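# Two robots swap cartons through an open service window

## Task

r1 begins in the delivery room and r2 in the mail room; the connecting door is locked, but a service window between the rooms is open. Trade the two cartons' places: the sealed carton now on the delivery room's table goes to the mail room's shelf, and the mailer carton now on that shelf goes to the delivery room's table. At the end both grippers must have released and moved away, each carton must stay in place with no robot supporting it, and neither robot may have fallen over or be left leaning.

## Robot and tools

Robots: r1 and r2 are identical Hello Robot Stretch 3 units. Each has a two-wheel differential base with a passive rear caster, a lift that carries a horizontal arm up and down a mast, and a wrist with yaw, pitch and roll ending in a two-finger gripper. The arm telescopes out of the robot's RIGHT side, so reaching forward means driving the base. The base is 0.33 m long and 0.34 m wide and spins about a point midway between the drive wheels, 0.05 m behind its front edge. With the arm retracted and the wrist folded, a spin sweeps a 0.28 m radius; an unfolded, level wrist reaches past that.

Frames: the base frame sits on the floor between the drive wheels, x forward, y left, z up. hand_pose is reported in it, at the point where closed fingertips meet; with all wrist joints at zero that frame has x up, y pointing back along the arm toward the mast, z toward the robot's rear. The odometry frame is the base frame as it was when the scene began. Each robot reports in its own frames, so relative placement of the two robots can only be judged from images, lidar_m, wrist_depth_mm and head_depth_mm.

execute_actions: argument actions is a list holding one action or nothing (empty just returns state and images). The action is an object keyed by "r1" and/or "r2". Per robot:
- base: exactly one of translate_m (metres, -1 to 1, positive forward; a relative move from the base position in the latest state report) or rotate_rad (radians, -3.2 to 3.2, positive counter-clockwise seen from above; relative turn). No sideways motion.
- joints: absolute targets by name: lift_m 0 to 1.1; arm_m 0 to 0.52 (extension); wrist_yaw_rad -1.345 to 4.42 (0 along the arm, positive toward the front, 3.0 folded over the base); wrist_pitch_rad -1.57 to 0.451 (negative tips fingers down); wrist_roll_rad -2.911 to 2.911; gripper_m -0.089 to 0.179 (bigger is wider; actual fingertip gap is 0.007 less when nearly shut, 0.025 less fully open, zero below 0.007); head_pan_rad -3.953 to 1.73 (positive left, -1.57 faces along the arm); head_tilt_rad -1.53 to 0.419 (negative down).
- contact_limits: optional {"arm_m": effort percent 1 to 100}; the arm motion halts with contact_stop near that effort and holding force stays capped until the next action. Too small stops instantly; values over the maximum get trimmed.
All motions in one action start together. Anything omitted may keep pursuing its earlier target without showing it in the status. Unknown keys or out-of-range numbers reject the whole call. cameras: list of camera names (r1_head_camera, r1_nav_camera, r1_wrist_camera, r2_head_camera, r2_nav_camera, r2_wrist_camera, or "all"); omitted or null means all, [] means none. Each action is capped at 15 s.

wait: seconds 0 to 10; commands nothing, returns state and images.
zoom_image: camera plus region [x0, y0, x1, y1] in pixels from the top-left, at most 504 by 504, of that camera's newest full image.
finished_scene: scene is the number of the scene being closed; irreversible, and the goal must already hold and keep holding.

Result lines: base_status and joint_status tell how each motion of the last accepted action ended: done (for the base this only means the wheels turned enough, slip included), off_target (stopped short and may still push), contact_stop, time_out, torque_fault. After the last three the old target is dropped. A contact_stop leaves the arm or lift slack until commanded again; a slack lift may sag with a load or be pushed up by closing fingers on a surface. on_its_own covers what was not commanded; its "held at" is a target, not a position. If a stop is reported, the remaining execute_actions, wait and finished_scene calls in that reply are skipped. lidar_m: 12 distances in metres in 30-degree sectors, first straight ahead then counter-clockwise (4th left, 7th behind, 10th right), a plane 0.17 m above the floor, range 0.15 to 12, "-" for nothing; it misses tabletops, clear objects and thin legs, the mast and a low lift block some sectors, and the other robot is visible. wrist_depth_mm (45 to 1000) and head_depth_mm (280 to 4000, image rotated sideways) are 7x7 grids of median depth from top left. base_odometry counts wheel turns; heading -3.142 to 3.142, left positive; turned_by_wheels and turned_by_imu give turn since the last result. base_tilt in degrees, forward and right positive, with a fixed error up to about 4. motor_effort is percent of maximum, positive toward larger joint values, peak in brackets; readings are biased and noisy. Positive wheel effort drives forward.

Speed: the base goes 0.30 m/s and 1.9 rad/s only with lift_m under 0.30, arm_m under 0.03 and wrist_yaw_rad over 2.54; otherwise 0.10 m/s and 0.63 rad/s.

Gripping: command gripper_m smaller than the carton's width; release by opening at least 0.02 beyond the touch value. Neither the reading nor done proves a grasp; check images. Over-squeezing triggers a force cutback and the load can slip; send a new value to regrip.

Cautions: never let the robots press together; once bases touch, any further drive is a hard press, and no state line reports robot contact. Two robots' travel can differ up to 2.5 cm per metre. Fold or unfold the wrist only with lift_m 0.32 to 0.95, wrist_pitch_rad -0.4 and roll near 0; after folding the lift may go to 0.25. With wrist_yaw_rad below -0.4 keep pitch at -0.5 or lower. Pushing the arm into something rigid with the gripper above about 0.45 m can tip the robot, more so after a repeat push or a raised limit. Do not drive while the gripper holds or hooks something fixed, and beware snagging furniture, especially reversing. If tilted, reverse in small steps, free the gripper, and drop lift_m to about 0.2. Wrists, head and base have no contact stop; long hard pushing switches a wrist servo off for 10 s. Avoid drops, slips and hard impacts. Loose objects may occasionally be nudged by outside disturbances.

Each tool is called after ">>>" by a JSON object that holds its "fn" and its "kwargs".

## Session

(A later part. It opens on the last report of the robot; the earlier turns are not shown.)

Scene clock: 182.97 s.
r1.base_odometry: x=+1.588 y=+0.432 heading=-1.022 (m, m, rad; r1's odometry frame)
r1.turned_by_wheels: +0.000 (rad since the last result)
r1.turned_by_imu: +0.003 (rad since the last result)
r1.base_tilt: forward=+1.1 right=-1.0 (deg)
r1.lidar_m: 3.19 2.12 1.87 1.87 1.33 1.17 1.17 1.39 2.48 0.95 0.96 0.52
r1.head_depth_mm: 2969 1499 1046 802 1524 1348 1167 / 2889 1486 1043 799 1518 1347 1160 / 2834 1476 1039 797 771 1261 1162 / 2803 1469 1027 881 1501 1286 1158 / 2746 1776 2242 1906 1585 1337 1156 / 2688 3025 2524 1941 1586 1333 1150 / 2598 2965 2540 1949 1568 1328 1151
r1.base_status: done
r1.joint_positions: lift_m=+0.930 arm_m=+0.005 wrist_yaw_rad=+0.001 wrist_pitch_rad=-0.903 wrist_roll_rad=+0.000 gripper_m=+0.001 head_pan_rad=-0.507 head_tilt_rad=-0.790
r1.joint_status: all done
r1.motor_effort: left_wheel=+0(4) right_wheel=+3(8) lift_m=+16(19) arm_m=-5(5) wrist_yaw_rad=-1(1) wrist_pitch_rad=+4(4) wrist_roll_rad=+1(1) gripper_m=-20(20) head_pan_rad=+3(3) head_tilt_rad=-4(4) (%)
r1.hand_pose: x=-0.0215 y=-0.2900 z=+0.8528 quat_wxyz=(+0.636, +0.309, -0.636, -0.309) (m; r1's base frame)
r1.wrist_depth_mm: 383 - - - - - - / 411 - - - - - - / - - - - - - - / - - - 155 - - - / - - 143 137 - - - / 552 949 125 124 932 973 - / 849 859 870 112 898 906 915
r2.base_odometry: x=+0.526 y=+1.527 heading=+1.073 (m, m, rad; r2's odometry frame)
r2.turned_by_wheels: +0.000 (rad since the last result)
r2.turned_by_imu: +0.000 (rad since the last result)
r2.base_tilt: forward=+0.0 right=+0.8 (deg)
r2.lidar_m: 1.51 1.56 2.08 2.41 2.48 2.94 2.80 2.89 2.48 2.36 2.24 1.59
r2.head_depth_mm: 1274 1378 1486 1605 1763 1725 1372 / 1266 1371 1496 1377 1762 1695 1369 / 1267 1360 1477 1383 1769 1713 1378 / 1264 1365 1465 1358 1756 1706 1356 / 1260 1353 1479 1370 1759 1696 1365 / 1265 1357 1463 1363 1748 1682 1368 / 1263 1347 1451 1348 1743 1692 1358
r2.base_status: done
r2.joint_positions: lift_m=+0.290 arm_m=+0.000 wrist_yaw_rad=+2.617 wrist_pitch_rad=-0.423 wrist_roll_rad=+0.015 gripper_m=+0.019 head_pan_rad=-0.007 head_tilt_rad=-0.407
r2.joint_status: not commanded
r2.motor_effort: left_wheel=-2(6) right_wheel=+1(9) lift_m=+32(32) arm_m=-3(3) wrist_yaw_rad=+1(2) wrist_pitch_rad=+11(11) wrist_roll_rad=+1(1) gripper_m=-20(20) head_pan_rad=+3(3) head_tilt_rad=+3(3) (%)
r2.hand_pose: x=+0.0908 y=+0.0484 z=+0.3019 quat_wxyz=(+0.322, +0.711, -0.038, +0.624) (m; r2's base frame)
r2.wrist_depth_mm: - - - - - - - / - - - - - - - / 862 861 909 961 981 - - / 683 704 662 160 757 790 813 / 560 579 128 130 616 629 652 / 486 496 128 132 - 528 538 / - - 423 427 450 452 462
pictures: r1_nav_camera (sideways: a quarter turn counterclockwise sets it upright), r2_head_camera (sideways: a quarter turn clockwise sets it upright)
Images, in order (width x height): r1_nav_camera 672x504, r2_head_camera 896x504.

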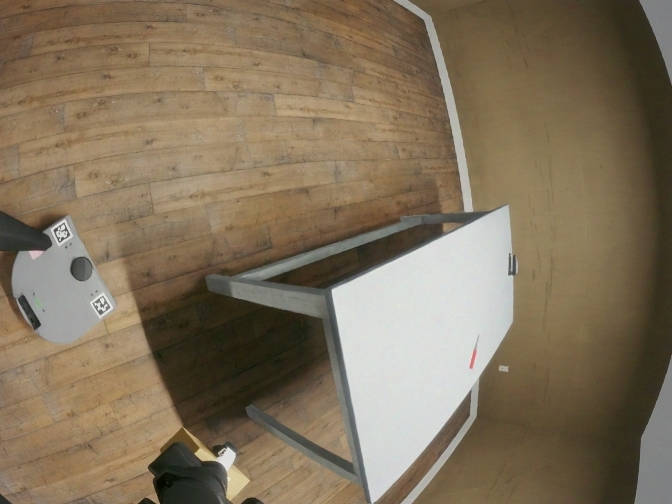

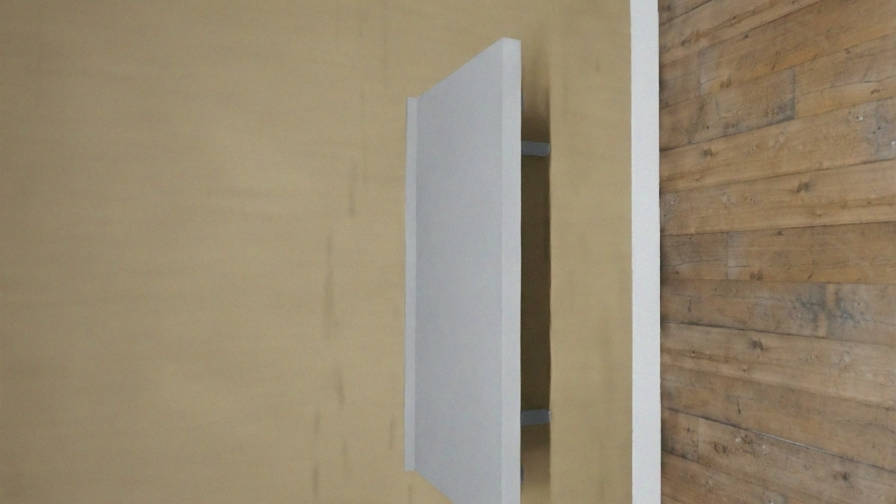

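Leg clearance is about 0.3 m laterally; proceed.

>>> {"fn": "execute_actions", "kwargs": {"actions": [{"r1":{"base":{"translate_m":0.62}},"r2":{"base":{"translate_m":0.63},"joints":{"lift_m":0.82}}}], "cameras": []}}

>>> {"fn": "execute_actions", "kwargs": {"actions": [{"r1":{"base":{"translate_m":0.3},"joints":{"arm_m":0.15}},"r2":{"base":{"rotate_rad":1.615},"joints":{"wrist_yaw_rad":0,"head_pan_rad":-1.57,"head_tilt_rad":-0.7}}}], "cameras": []}}

>>> {"fn": "execute_actions", "kwargs": {"actions": [{"r1":{"base":{"translate_m":0.45},"joints":{"arm_m":0.5,"lift_m":0.89,"wrist_pitch_rad":-0.8,"head_pan_rad":-1.57,"head_tilt_rad":-0.6}},"r2":{"joints":{"arm_m":0.29,"lift_m":0.80}}}], "cameras": ["r1_head_camera","r1_wrist_camera","r2_head_camera","r2_wrist_camera"]}}

Scene clock: 192.07 s.
r1.base_odometry: x=+1.912 y=-0.097 heading=-1.022 (m, m, rad; r1's odometry frame)
r1.turned_by_wheels: +0.000 (rad since the last result)
r1.turned_by_imu: +0.003 (rad since the last result)
r1.base_tilt: forward=+1.1 right=-1.0 (deg)
r1.lidar_m: 2.57 1.91 1.69 1.69 2.00 1.77 1.77 2.10 0.36 0.36 0.43 0.79
r1.head_depth_mm: 2402 2570 1047 804 709 1360 1167 / 2344 2548 1041 889 1605 1269 1121 / 2293 2505 1188 1918 1512 1344 1164 / 2262 2517 2442 1918 1597 1337 1158 / 2217 2514 2525 1950 1580 1339 1156 / 2171 2446 2531 1951 1582 1332 1145 / 2130 2408 2519 1930 1577 1330 1146
r1.base_status: done
r1.joint_positions: lift_m=+0.930 arm_m=+0.005 wrist_yaw_rad=+0.001 wrist_pitch_rad=-0.903 wrist_roll_rad=+0.000 gripper_m=+0.001 head_pan_rad=-0.507 head_tilt_rad=-0.790
r1.joint_status: not commanded
r1.motor_effort: left_wheel=+0(4) right_wheel=+2(9) lift_m=+16(16) arm_m=-6(6) wrist_yaw_rad=-1(1) wrist_pitch_rad=+5(5) wrist_roll_rad=+1(1) gripper_m=-19(20) head_pan_rad=+3(3) head_tilt_rad=-2(4) (%)
r1.hand_pose: x=-0.0215 y=-0.2900 z=+0.8528 quat_wxyz=(+0.636, +0.309, -0.636, -0.309) (m; r1's base frame)
r1.wrist_depth_mm: 374 379 383 396 394 404 - / 337 338 344 345 353 352 - / 309 306 310 313 313 320 - / - 859 282 155 289 292 - / - - 143 137 269 268 - / 939 935 125 124 251 248 970 / 866 875 869 112 882 905 928
r2.base_odometry: x=+0.827 y=+2.080 heading=+1.073 (m, m, rad; r2's odometry frame)
r2.turned_by_wheels: +0.000 (rad since the last result)
r2.turned_by_imu: +0.000 (rad since the last result)
r2.base_tilt: forward=+0.0 right=+0.9 (deg)
r2.lidar_m: 0.89 0.92 1.22 2.42 2.50 3.31 3.43 3.43 2.45 2.33 1.31 0.93
r2.head_depth_mm: 724 781 844 920 937 706 602 / 724 781 842 915 938 708 602 / 721 778 842 916 933 705 600 / 725 778 839 911 929 702 599 / 719 775 836 907 922 703 596 / 718 774 837 908 922 697 597 / 717 769 833 903 923 700 594
r2.base_status: done
r2.joint_positions: lift_m=+0.820 arm_m=+0.000 wrist_yaw_rad=+2.617 wrist_pitch_rad=-0.423 wrist_roll_rad=+0.015 gripper_m=+0.019 head_pan_rad=-0.007 head_tilt_rad=-0.407
r2.joint_status: all done
r2.motor_effort: left_wheel=-2(7) right_wheel=+2(10) lift_m=+46(48) arm_m=-3(3) wrist_yaw_rad=+1(2) wrist_pitch_rad=+11(11) wrist_roll_rad=+1(1) gripper_m=-21(21) head_pan_rad=+3(3) head_tilt_rad=+2(2) (%)
r2.hand_pose: x=+0.0907 y=+0.0484 z=+0.8313 quat_wxyz=(+0.323, +0.711, -0.038, +0.624) (m; r2's base frame)
r2.wrist_depth_mm: - - - - - 790 643 / - - - - 638 673 653 / - - - - 573 465 476 / - - - 160 - 844 364 / - - 128 130 - 942 716 / - - 129 132 - - 790 / - 951 931 962 - 965 804
pictures: none
No camera images: the call's "cameras" was empty. Leave "cameras" out to get every camera's image.

Scene clock: 196.23 s.
r1.base_odometry: x=+2.068 y=-0.353 heading=-1.022 (m, m, rad; r1's odometry frame)
r1.turned_by_wheels: +0.000 (rad since the last result)
r1.turned_by_imu: +0.001 (rad since the last result)
r1.base_tilt: forward=+1.1 right=-1.0 (deg)
r1.lidar_m: 2.28 1.81 1.60 1.60 1.90 2.06 2.07 0.51 0.45 0.45 0.54 0.98
r1.head_depth_mm: 2119 2426 1045 892 1608 1342 1100 / 2097 2378 1136 1921 1565 1292 1163 / 2036 2297 2504 1906 1574 1343 1157 / 1995 2258 2457 1965 1597 1343 1159 / 1981 2200 2433 1958 1585 1336 1155 / 1911 2151 2378 1958 1584 1324 1151 / 1876 2131 2328 1940 1580 1333 1149
r1.base_status: done
r1.joint_positions: lift_m=+0.930 arm_m=+0.150 wrist_yaw_rad=+0.001 wrist_pitch_rad=-0.903 wrist_roll_rad=+0.000 gripper_m=+0.001 head_pan_rad=-0.507 head_tilt_rad=-0.790
r1.joint_status: all done
r1.motor_effort: left_wheel=+0(4) right_wheel=+2(9) lift_m=+16(16) arm_m=+4(6) wrist_yaw_rad=-1(1) wrist_pitch_rad=+5(5) wrist_roll_rad=+1(1) gripper_m=-20(20) head_pan_rad=+3(3) head_tilt_rad=-4(3) (%)
r1.hand_pose: x=-0.0215 y=-0.4344 z=+0.8528 quat_wxyz=(+0.636, +0.309, -0.636, -0.309) (m; r1's base frame)
r1.wrist_depth_mm: 373 373 388 391 396 401 410 / 331 339 344 345 352 361 361 / 302 305 310 311 317 323 327 / 281 279 281 154 289 289 295 / - 795 143 137 268 266 269 / 904 935 125 124 237 246 249 / 871 867 860 112 478 228 231
r2.base_odometry: x=+0.827 y=+2.080 heading=+2.688 (m, m, rad; r2's odometry frame)
r2.turned_by_wheels: +1.615 (rad since the last result)
r2.turned_by_imu: +1.622 (rad since the last result)
r2.base_tilt: forward=+0.0 right=+0.9 (deg)
r2.lidar_m: 2.43 2.53 3.42 3.43 3.30 2.41 2.34 1.26 0.92 0.89 0.92 1.27
r2.head_depth_mm: 718 809 926 828 664 1406 - / 724 815 929 829 664 1401 - / 726 817 934 832 666 - - / 728 819 938 829 656 1351 1159 / 729 824 945 826 684 1363 1167 / 734 825 951 827 680 1354 1170 / 735 829 951 828 683 1361 1163
r2.base_status: done
r2.joint_positions: lift_m=+0.820 arm_m=+0.000 wrist_yaw_rad=+0.003 wrist_pitch_rad=-0.423 wrist_roll_rad=+0.015 gripper_m=+0.019 head_pan_rad=-1.563 head_tilt_rad=-0.691
r2.joint_status: all done
r2.motor_effort: left_wheel=-2(5) right_wheel=+2(6) lift_m=+47(47) arm_m=-4(4) wrist_yaw_rad=-3(5) wrist_pitch_rad=+11(11) wrist_roll_rad=+1(1) gripper_m=-19(20) head_pan_rad=-5(48) head_tilt_rad=-4(19) (%)
r2.hand_pose: x=-0.0208 y=-0.3691 z=+0.8313 quat_wxyz=(+0.686, +0.149, -0.696, -0.149) (m; r2's base frame)
r2.wrist_depth_mm: 577 583 578 579 571 573 570 / 537 547 584 609 608 622 625 / 394 400 419 430 447 465 679 / 308 316 296 159 344 350 365 / 255 260 128 130 280 284 292 / 984 987 129 132 268 276 276 / 937 937 918 969 - - -
pictures: none
No camera images: the call's "cameras" was empty. Leave "cameras" out to get every camera's image.

Scene clock: 201.73 s.
r1.base_odometry: x=+2.303 y=-0.737 heading=-1.023 (m, m, rad; r1's odometry frame)
r1.turned_by_wheels: +0.000 (rad since the last result)
r1.turned_by_imu: +0.000 (rad since the last result)
r1.base_tilt: forward=+1.1 right=-1.0 (deg)
r1.lidar_m: 1.85 1.65 1.46 1.46 1.73 2.49 2.50 0.67 0.59 0.59 0.70 1.84
r1.head_depth_mm: 2738 2940 3230 1142 - 1459 1262 / 2826 3039 3293 998 776 1434 1263 / 2893 3181 3358 995 779 1472 1261 / 2963 3323 3552 905 802 1510 1200 / 3077 3423 3586 1033 831 1506 1202 / 3124 3352 3457 1026 860 1505 1196 / 2705 2821 3042 1020 1001 1182 1219
r1.base_status: done
r1.joint_positions: lift_m=+0.890 arm_m=+0.500 wrist_yaw_rad=+0.001 wrist_pitch_rad=-0.820 wrist_roll_rad=+0.000 gripper_m=+0.001 head_pan_rad=-1.563 head_tilt_rad=-0.606
r1.joint_status: all done
r1.motor_effort: left_wheel=+0(3) right_wheel=+2(9) lift_m=+16(18) arm_m=+5(4) wrist_yaw_rad=-1(0) wrist_pitch_rad=+7(8) wrist_roll_rad=+1(1) gripper_m=-19(19) head_pan_rad=-3(45) head_tilt_rad=+1(12) (%)
r1.hand_pose: x=-0.0215 y=-0.8019 z=+0.8252 quat_wxyz=(+0.649, +0.282, -0.648, -0.282) (m; r1's base frame)
r1.wrist_depth_mm: 316 377 382 384 391 400 404 / 316 321 324 330 337 346 349 / 282 286 290 293 296 301 304 / 252 255 254 156 262 265 269 / 228 232 143 137 243 240 245 / 208 210 125 123 210 218 222 / 191 193 191 112 197 202 203
r2.base_odometry: x=+0.827 y=+2.080 heading=+2.688 (m, m, rad; r2's odometry frame)
r2.turned_by_wheels: +0.000 (rad since the last result)
r2.turned_by_imu: -0.001 (rad since the last result)
r2.base_tilt: forward=+0.0 right=+0.9 (deg)
r2.lidar_m: 2.43 2.52 3.42 3.43 3.30 2.42 2.33 1.25 0.92 0.89 0.92 1.27
r2.head_depth_mm: 721 811 928 861 - - - / 722 815 929 - 666 1369 1161 / 727 815 931 - 655 1364 1167 / 729 817 936 830 683 1356 1170 / 729 825 942 828 683 1366 1168 / 735 825 950 827 680 1364 1164 / 735 826 951 826 682 1354 1169
r2.base_status: not commanded
r2.joint_positions: lift_m=+0.800 arm_m=+0.290 wrist_yaw_rad=+0.002 wrist_pitch_rad=-0.423 wrist_roll_rad=+0.015 gripper_m=+0.019 head_pan_rad=-1.563 head_tilt_rad=-0.691
r2.joint_status: all done
r2.motor_effort: left_wheel=-2(2) right_wheel=+1(1) lift_m=+32(39) arm_m=+4(2) wrist_yaw_rad=-2(3) wrist_pitch_rad=+11(11) wrist_roll_rad=+1(1) gripper_m=-21(19) head_pan_rad=-4(5) head_tilt_rad=-3(4) (%)
r2.hand_pose: x=-0.0211 y=-0.6584 z=+0.8117 quat_wxyz=(+0.686, +0.148, -0.696, -0.149) (m; r2's base frame)
r2.wrist_depth_mm: 314 316 316 316 317 318 316 / 345 343 345 344 342 343 344 / 349 353 358 362 367 369 370 / 274 280 265 160 305 314 323 / 227 232 128 130 250 252 259 / 194 196 129 132 195 212 215 / 172 171 170 171 179 183 186
pictures: r1_head_camera (sideways: a quarter turn clockwise sets it upright), r1_wrist_camera, r2_head_camera (sideways: a quarter turn clockwise sets it upright), r2_wrist_camera
Images, in order (width x height): r1_head_camera 896x504, r1_wrist_camera 644x364, r2_head_camera 896x504, r2_wrist_camera 644x364.

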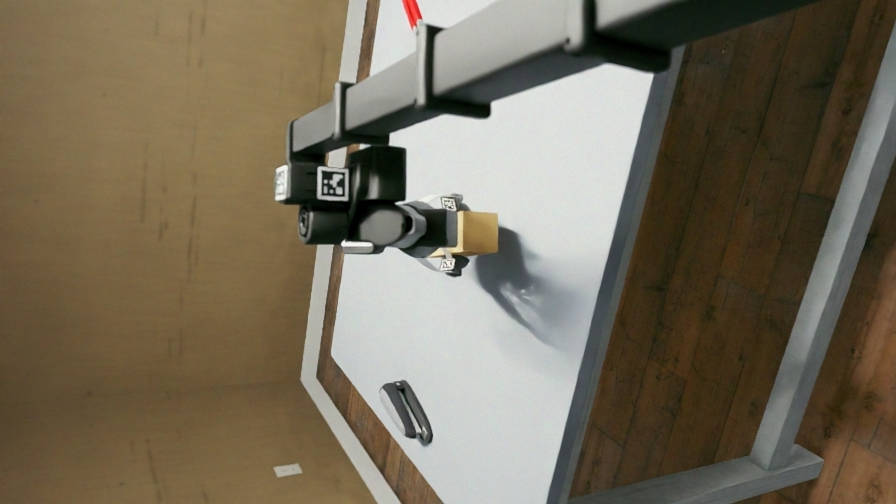

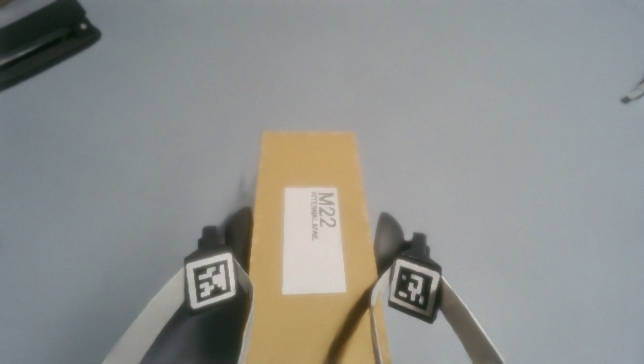

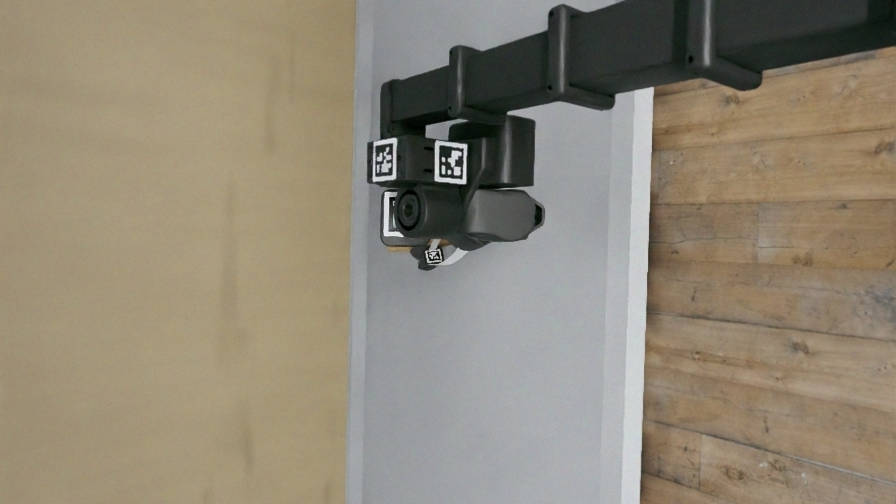

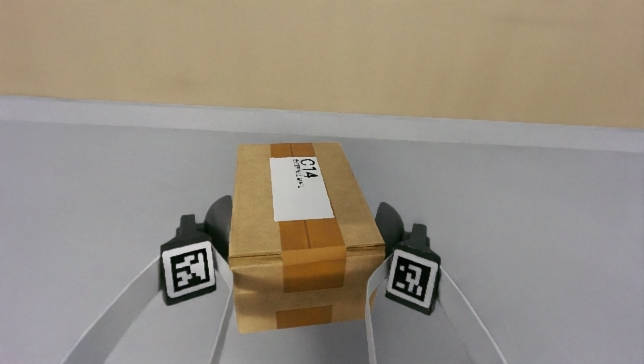

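>>> {"fn": "execute_actions", "kwargs": {"actions": [{"r1":{"joints":{"lift_m":0.85}},"r2":{"joints":{"lift_m":0.771}}}], "cameras": []}}

>>> {"fn": "execute_actions", "kwargs": {"actions": [{"r1":{"joints":{"gripper_m":0.12}},"r2":{"joints":{"gripper_m":0.12}}}], "cameras": []}}

>>> {"fn": "execute_actions", "kwargs": {"actions": [{"r1":{"joints":{"lift_m":0.92,"arm_m":0.1}},"r2":{"joints":{"lift_m":0.82,"arm_m":0.0}}}], "cameras": ["r1_head_camera","r2_head_camera"]}}

Scene clock: 203.93 s.
r1.base_odometry: x=+2.303 y=-0.737 heading=-1.023 (m, m, rad; r1's odometry frame)
r1.turned_by_wheels: +0.000 (rad since the last result)
r1.turned_by_imu: +0.001 (rad since the last result)
r1.base_tilt: forward=+1.1 right=-1.0 (deg)
r1.lidar_m: 1.84 1.66 1.46 1.46 1.73 2.49 2.49 0.67 0.59 0.59 0.70 1.84
r1.head_depth_mm: 2754 2981 3208 1079 - - 1235 / 2789 3130 3323 - 751 1435 1264 / 2875 3158 3405 991 778 1470 1254 / 2984 3250 3550 1009 802 1510 1197 / 3070 3371 3594 1037 833 1512 1192 / 3071 3341 3498 1029 859 1508 1192 / 2701 2821 3043 1018 1002 1188 1220
r1.base_status: not commanded
r1.joint_positions: lift_m=+0.850 arm_m=+0.500 wrist_yaw_rad=+0.001 wrist_pitch_rad=-0.819 wrist_roll_rad=+0.000 gripper_m=+0.001 head_pan_rad=-1.563 head_tilt_rad=-0.606
r1.joint_status: all done
r1.motor_effort: left_wheel=+0(0) right_wheel=+2(2) lift_m=+16(19) arm_m=+4(5) wrist_yaw_rad=-1(0) wrist_pitch_rad=+7(7) wrist_roll_rad=+1(1) gripper_m=-20(20) head_pan_rad=-3(3) head_tilt_rad=+1(1) (%)
r1.hand_pose: x=-0.0215 y=-0.8021 z=+0.7853 quat_wxyz=(+0.649, +0.282, -0.648, -0.282) (m; r1's base frame)
r1.wrist_depth_mm: 298 303 310 314 322 331 334 / 263 263 269 274 276 281 286 / 230 233 236 170 242 245 249 / 206 208 208 150 217 219 221 / 187 189 140 136 198 197 199 / 171 171 124 123 172 179 180 / 157 157 157 113 162 165 166
r2.base_odometry: x=+0.827 y=+2.080 heading=+2.688 (m, m, rad; r2's odometry frame)
r2.turned_by_wheels: +0.000 (rad since the last result)
r2.turned_by_imu: +0.000 (rad since the last result)
r2.base_tilt: forward=+0.1 right=+0.9 (deg)
r2.lidar_m: 2.42 2.53 3.42 3.42 3.30 2.42 2.33 1.26 0.92 0.89 0.92 1.27
r2.head_depth_mm: 719 811 922 834 681 - - / 724 813 935 925 650 1363 1167 / 727 816 934 - 653 1366 1168 / 730 823 938 826 674 1363 1168 / 730 824 940 830 684 1356 1165 / 733 825 951 830 682 1361 1161 / 737 829 957 826 682 1351 1165
r2.base_status: not commanded
r2.joint_positions: lift_m=+0.771 arm_m=+0.290 wrist_yaw_rad=+0.002 wrist_pitch_rad=-0.420 wrist_roll_rad=+0.015 gripper_m=+0.019 head_pan_rad=-1.563 head_tilt_rad=-0.691
r2.joint_status: all done
r2.motor_effort: left_wheel=-2(2) right_wheel=+2(1) lift_m=+31(34) arm_m=+4(4) wrist_yaw_rad=-2(3) wrist_pitch_rad=+10(11) wrist_roll_rad=+1(1) gripper_m=-19(21) head_pan_rad=-4(4) head_tilt_rad=-4(4) (%)
r2.hand_pose: x=-0.0211 y=-0.6587 z=+0.7834 quat_wxyz=(+0.687, +0.147, -0.696, -0.148) (m; r2's base frame)
r2.wrist_depth_mm: 313 316 318 316 315 318 315 / 338 339 335 344 345 344 344 / 294 299 313 321 330 347 354 / 229 234 219 159 255 261 270 / 190 194 128 130 208 212 216 / 161 163 129 133 - 176 180 / 144 142 141 144 150 153 154
pictures: none
No camera images: the call's "cameras" was empty. Leave "cameras" out to get every camera's image.

Scene clock: 205.63 s.
r1.base_odometry: x=+2.303 y=-0.737 heading=-1.023 (m, m, rad; r1's odometry frame)
r1.turned_by_wheels: +0.000 (rad since the last result)
r1.turned_by_imu: +0.000 (rad since the last result)
r1.base_tilt: forward=+1.1 right=-1.0 (deg)
r1.lidar_m: 1.85 1.66 1.46 1.47 1.74 2.49 2.50 0.67 0.59 0.59 0.70 1.84
r1.head_depth_mm: 2747 2966 3211 1076 - - 1238 / 2811 3082 3330 - 753 1435 1262 / 2897 3152 3445 975 775 1478 1258 / 2983 3308 3560 987 803 1520 1196 / 3073 3443 3626 1030 834 1512 1195 / 3114 3374 3528 1026 861 1498 1198 / 2689 2888 3056 1022 1002 1194 1221
r1.base_status: not commanded
r1.joint_positions: lift_m=+0.850 arm_m=+0.500 wrist_yaw_rad=+0.001 wrist_pitch_rad=-0.815 wrist_roll_rad=+0.000 gripper_m=+0.120 head_pan_rad=-1.563 head_tilt_rad=-0.606
r1.joint_status: all done
r1.motor_effort: left_wheel=+0(0) right_wheel=+2(2) lift_m=+16(16) arm_m=+4(4) wrist_yaw_rad=-1(1) wrist_pitch_rad=+5(7) wrist_roll_rad=+1(1) gripper_m=+1(81) head_pan_rad=-3(3) head_tilt_rad=+2(1) (%)
r1.hand_pose: x=-0.0215 y=-0.8030 z=+0.7860 quat_wxyz=(+0.649, +0.280, -0.649, -0.280) (m; r1's base frame)
r1.wrist_depth_mm: 296 308 314 319 324 332 338 / 263 266 270 274 282 285 288 / 231 235 238 172 243 247 253 / 208 209 213 153 218 220 225 / 187 193 187 138 197 197 199 / 171 - 171 126 175 181 181 / - 158 155 116 161 164 167
r2.base_odometry: x=+0.827 y=+2.080 heading=+2.688 (m, m, rad; r2's odometry frame)
r2.turned_by_wheels: +0.000 (rad since the last result)
r2.turned_by_imu: +0.000 (rad since the last result)
r2.base_tilt: forward=+0.0 right=+0.9 (deg)
r2.lidar_m: 2.42 2.53 3.43 3.41 3.30 2.42 2.34 1.26 0.92 0.89 0.93 1.27
r2.head_depth_mm: 720 811 929 827 686 - - / 724 814 932 931 651 1352 1165 / 724 815 933 - 651 1358 1171 / 727 821 939 832 673 1358 1160 / 728 827 937 827 680 1353 1158 / 735 827 946 824 682 1353 1165 / 737 827 955 824 682 1345 1162
r2.base_status: not commanded
r2.joint_positions: lift_m=+0.771 arm_m=+0.290 wrist_yaw_rad=+0.002 wrist_pitch_rad=-0.418 wrist_roll_rad=+0.015 gripper_m=+0.120 head_pan_rad=-1.563 head_tilt_rad=-0.691
r2.joint_status: all done
r2.motor_effort: left_wheel=-2(2) right_wheel=+1(1) lift_m=+31(31) arm_m=+5(4) wrist_yaw_rad=-2(3) wrist_pitch_rad=+9(10) wrist_roll_rad=+1(1) gripper_m=+0(81) head_pan_rad=-3(3) head_tilt_rad=-4(4) (%)
r2.hand_pose: x=-0.0211 y=-0.6590 z=+0.7840 quat_wxyz=(+0.687, +0.146, -0.697, -0.147) (m; r2's base frame)
r2.wrist_depth_mm: 317 315 315 316 316 316 316 / 338 336 336 343 345 344 347 / 294 302 309 324 336 349 352 / 231 237 221 161 255 263 271 / 191 199 182 131 207 214 218 / 166 - 156 132 168 178 181 / - 143 141 145 150 152 155
pictures: none
No camera images: the call's "cameras" was empty. Leave "cameras" out to get every camera's image.

Scene clock: 209.77 s.
r1.base_odometry: x=+2.303 y=-0.737 heading=-1.023 (m, m, rad; r1's odometry frame)
r1.turned_by_wheels: +0.000 (rad since the last result)
r1.turned_by_imu: +0.001 (rad since the last result)
r1.base_tilt: forward=+1.1 right=-1.1 (deg)
r1.lidar_m: 1.85 1.66 1.46 1.46 1.73 2.49 2.50 0.67 0.59 0.59 0.69 1.85
r1.head_depth_mm: 2746 2943 3240 1105 - - 1251 / 2814 3089 3369 1103 - - 1246 / 2895 3173 3441 1038 - - 1201 / 2979 3314 3527 988 838 1465 1172 / 3065 3369 3604 1035 832 1462 1191 / 3111 3389 3480 1028 860 1498 1193 / 2692 2869 3050 1021 891 1191 1221
r1.base_status: not commanded
r1.joint_positions: lift_m=+0.920 arm_m=+0.100 wrist_yaw_rad=+0.001 wrist_pitch_rad=-0.813 wrist_roll_rad=+0.000 gripper_m=+0.120 head_pan_rad=-1.563 head_tilt_rad=-0.606
r1.joint_status: all done
r1.motor_effort: left_wheel=+0(0) right_wheel=+2(1) lift_m=+24(25) arm_m=-6(6) wrist_yaw_rad=-1(1) wrist_pitch_rad=+5(5) wrist_roll_rad=+1(1) gripper_m=+1(1) head_pan_rad=-3(3) head_tilt_rad=+2(1) (%)
r1.hand_pose: x=-0.0215 y=-0.4038 z=+0.8557 quat_wxyz=(+0.650, +0.280, -0.649, -0.280) (m; r1's base frame)
r1.wrist_depth_mm: 427 430 440 417 451 464 475 / 506 383 379 385 388 396 405 / - - - 344 339 347 350 / - - - - 397 315 310 / - - - - - - 363 / 933 - 993 914 940 - - / 858 886 862 910 904 865 929
r2.base_odometry: x=+0.827 y=+2.080 heading=+2.688 (m, m, rad; r2's odometry frame)
r2.turned_by_wheels: +0.000 (rad since the last result)
r2.turned_by_imu: -0.001 (rad since the last result)
r2.base_tilt: forward=+0.0 right=+0.8 (deg)
r2.lidar_m: 2.43 2.52 3.43 3.43 3.31 2.41 2.33 1.25 0.92 0.89 0.92 1.27
r2.head_depth_mm: 719 812 926 836 665 1383 - / 724 816 931 829 676 1399 - / 723 818 939 800 674 - - / 728 821 938 803 683 1356 1155 / 730 828 939 828 684 1358 1157 / 734 825 948 826 681 1365 1163 / 737 830 953 825 680 1355 1162
r2.base_status: not commanded
r2.joint_positions: lift_m=+0.820 arm_m=+0.000 wrist_yaw_rad=+0.002 wrist_pitch_rad=-0.416 wrist_roll_rad=+0.015 gripper_m=+0.120 head_pan_rad=-1.563 head_tilt_rad=-0.691
r2.joint_status: all done
r2.motor_effort: left_wheel=-2(2) right_wheel=+1(2) lift_m=+45(51) arm_m=-4(3) wrist_yaw_rad=-2(2) wrist_pitch_rad=+8(9) wrist_roll_rad=+1(1) gripper_m=-1(0) head_pan_rad=-4(3) head_tilt_rad=-4(4) (%)
r2.hand_pose: x=-0.0211 y=-0.3699 z=+0.8328 quat_wxyz=(+0.687, +0.146, -0.697, -0.147) (m; r2's base frame)
r2.wrist_depth_mm: 580 580 575 571 585 578 573 / 542 572 601 611 610 619 629 / 396 411 427 406 454 477 671 / 313 320 328 338 346 358 369 / 259 271 269 274 281 291 295 / 967 - 958 274 272 273 274 / 936 968 982 - - - -
pictures: r1_head_camera (sideways: a quarter turn clockwise sets it upright), r2_head_camera (sideways: a quarter turn clockwise sets it upright)
Images, in order (width x height): r1_head_camera 896x504, r2_head_camera 896x504.

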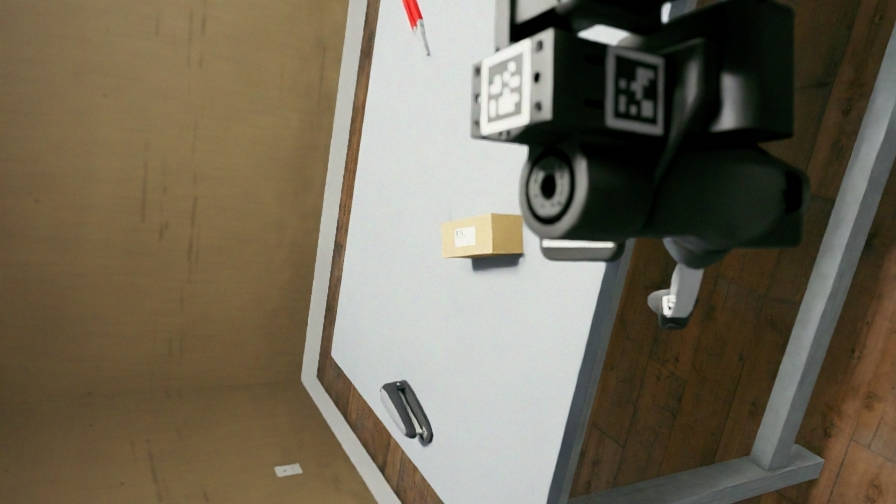

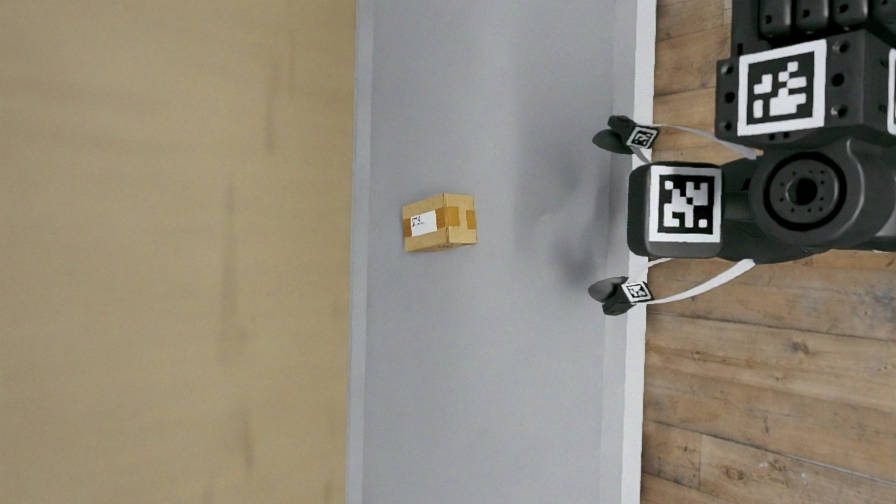

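A little more clearance.

>>> {"fn": "execute_actions", "kwargs": {"actions": [{"r1":{"base":{"rotate_rad":-1.0},"joints":{"arm_m":0.005}},"r2":{"base":{"rotate_rad":1.0},"joints":{"wrist_yaw_rad":1.5}}}], "cameras": []}}

>>> {"fn": "finished_scene", "kwargs": {"scene": 1}}

Scene clock: 213.03 s.
r1.base_odometry: x=+2.303 y=-0.737 heading=-2.022 (m, m, rad; r1's odometry frame)
r1.turned_by_wheels: -1.000 (rad since the last result)
r1.turned_by_imu: -0.992 (rad since the last result)
r1.base_tilt: forward=+1.1 right=-1.1 (deg)
r1.lidar_m: 0.72 1.84 1.85 1.62 1.46 1.47 1.78 2.49 2.50 0.65 0.59 0.59
r1.head_depth_mm: 2460 2649 2825 2582 1923 - - / 2708 2917 3148 1159 1785 1568 - / 2952 3173 3367 1044 1832 1516 - / 3338 3621 3748 1037 1766 1613 1291 / 3440 3800 3846 1034 864 1504 1194 / 3187 3472 3581 1029 800 1503 1196 / 3033 3237 3443 1020 767 1452 1244
r1.base_status: done
r1.joint_positions: lift_m=+0.920 arm_m=+0.005 wrist_yaw_rad=+0.001 wrist_pitch_rad=-0.813 wrist_roll_rad=+0.000 gripper_m=+0.120 head_pan_rad=-1.563 head_tilt_rad=-0.606
r1.joint_status: all done
r1.motor_effort: left_wheel=+2(6) right_wheel=-2(6) lift_m=+24(24) arm_m=-6(5) wrist_yaw_rad=-1(1) wrist_pitch_rad=+5(4) wrist_roll_rad=+1(1) gripper_m=+1(1) head_pan_rad=-4(3) head_tilt_rad=+0(1) (%)
r1.hand_pose: x=-0.0215 y=-0.3088 z=+0.8557 quat_wxyz=(+0.650, +0.280, -0.649, -0.280) (m; r1's base frame)
r1.wrist_depth_mm: 418 428 446 523 - - - / 367 384 523 - - - - / 353 - - - - - - / - - - - - - - / - - - - - - - / 932 - 958 956 - - - / 865 863 872 879 911 927 924
r2.base_odometry: x=+0.827 y=+2.080 heading=-2.596 (m, m, rad; r2's odometry frame)
r2.turned_by_wheels: +1.000 (rad since the last result)
r2.turned_by_imu: +1.004 (rad since the last result)
r2.base_tilt: forward=+0.0 right=+0.8 (deg)
r2.lidar_m: 3.28 3.43 3.48 2.46 2.35 1.32 0.94 0.89 0.91 1.21 2.43 2.49
r2.head_depth_mm: 975 1051 1149 835 693 1401 - / 1096 1193 1315 830 1545 1427 - / 1244 1387 1543 1757 1620 1420 - / 1470 1635 1867 1946 1632 1357 1215 / 1743 2022 2368 2030 1624 1361 1219 / 2103 2393 2600 2047 1632 1363 - / 2042 2244 2478 2048 1611 1350 1160
r2.base_status: done
r2.joint_positions: lift_m=+0.820 arm_m=+0.000 wrist_yaw_rad=+1.497 wrist_pitch_rad=-0.416 wrist_roll_rad=+0.016 gripper_m=+0.120 head_pan_rad=-1.563 head_tilt_rad=-0.691
r2.joint_status: all done
r2.motor_effort: left_wheel=-2(6) right_wheel=+1(7) lift_m=+46(46) arm_m=-4(4) wrist_yaw_rad=+2(3) wrist_pitch_rad=+8(8) wrist_roll_rad=+1(1) gripper_m=-1(1) head_pan_rad=-4(3) head_tilt_rad=-4(3) (%)
r2.hand_pose: x=+0.2026 y=-0.1619 z=+0.8328 quat_wxyz=(+0.604, +0.581, -0.412, +0.359) (m; r2's base frame)
r2.wrist_depth_mm: - - - - - - - / - - - - - - - / - - - - - - - / - - - - - - - / - - - - - - - / - - - - - - - / 944 967 964 996 - - -
pictures: none
No camera images: the call's "cameras" was empty. Leave "cameras" out to get every camera's image.

The scene is finished: the task was done.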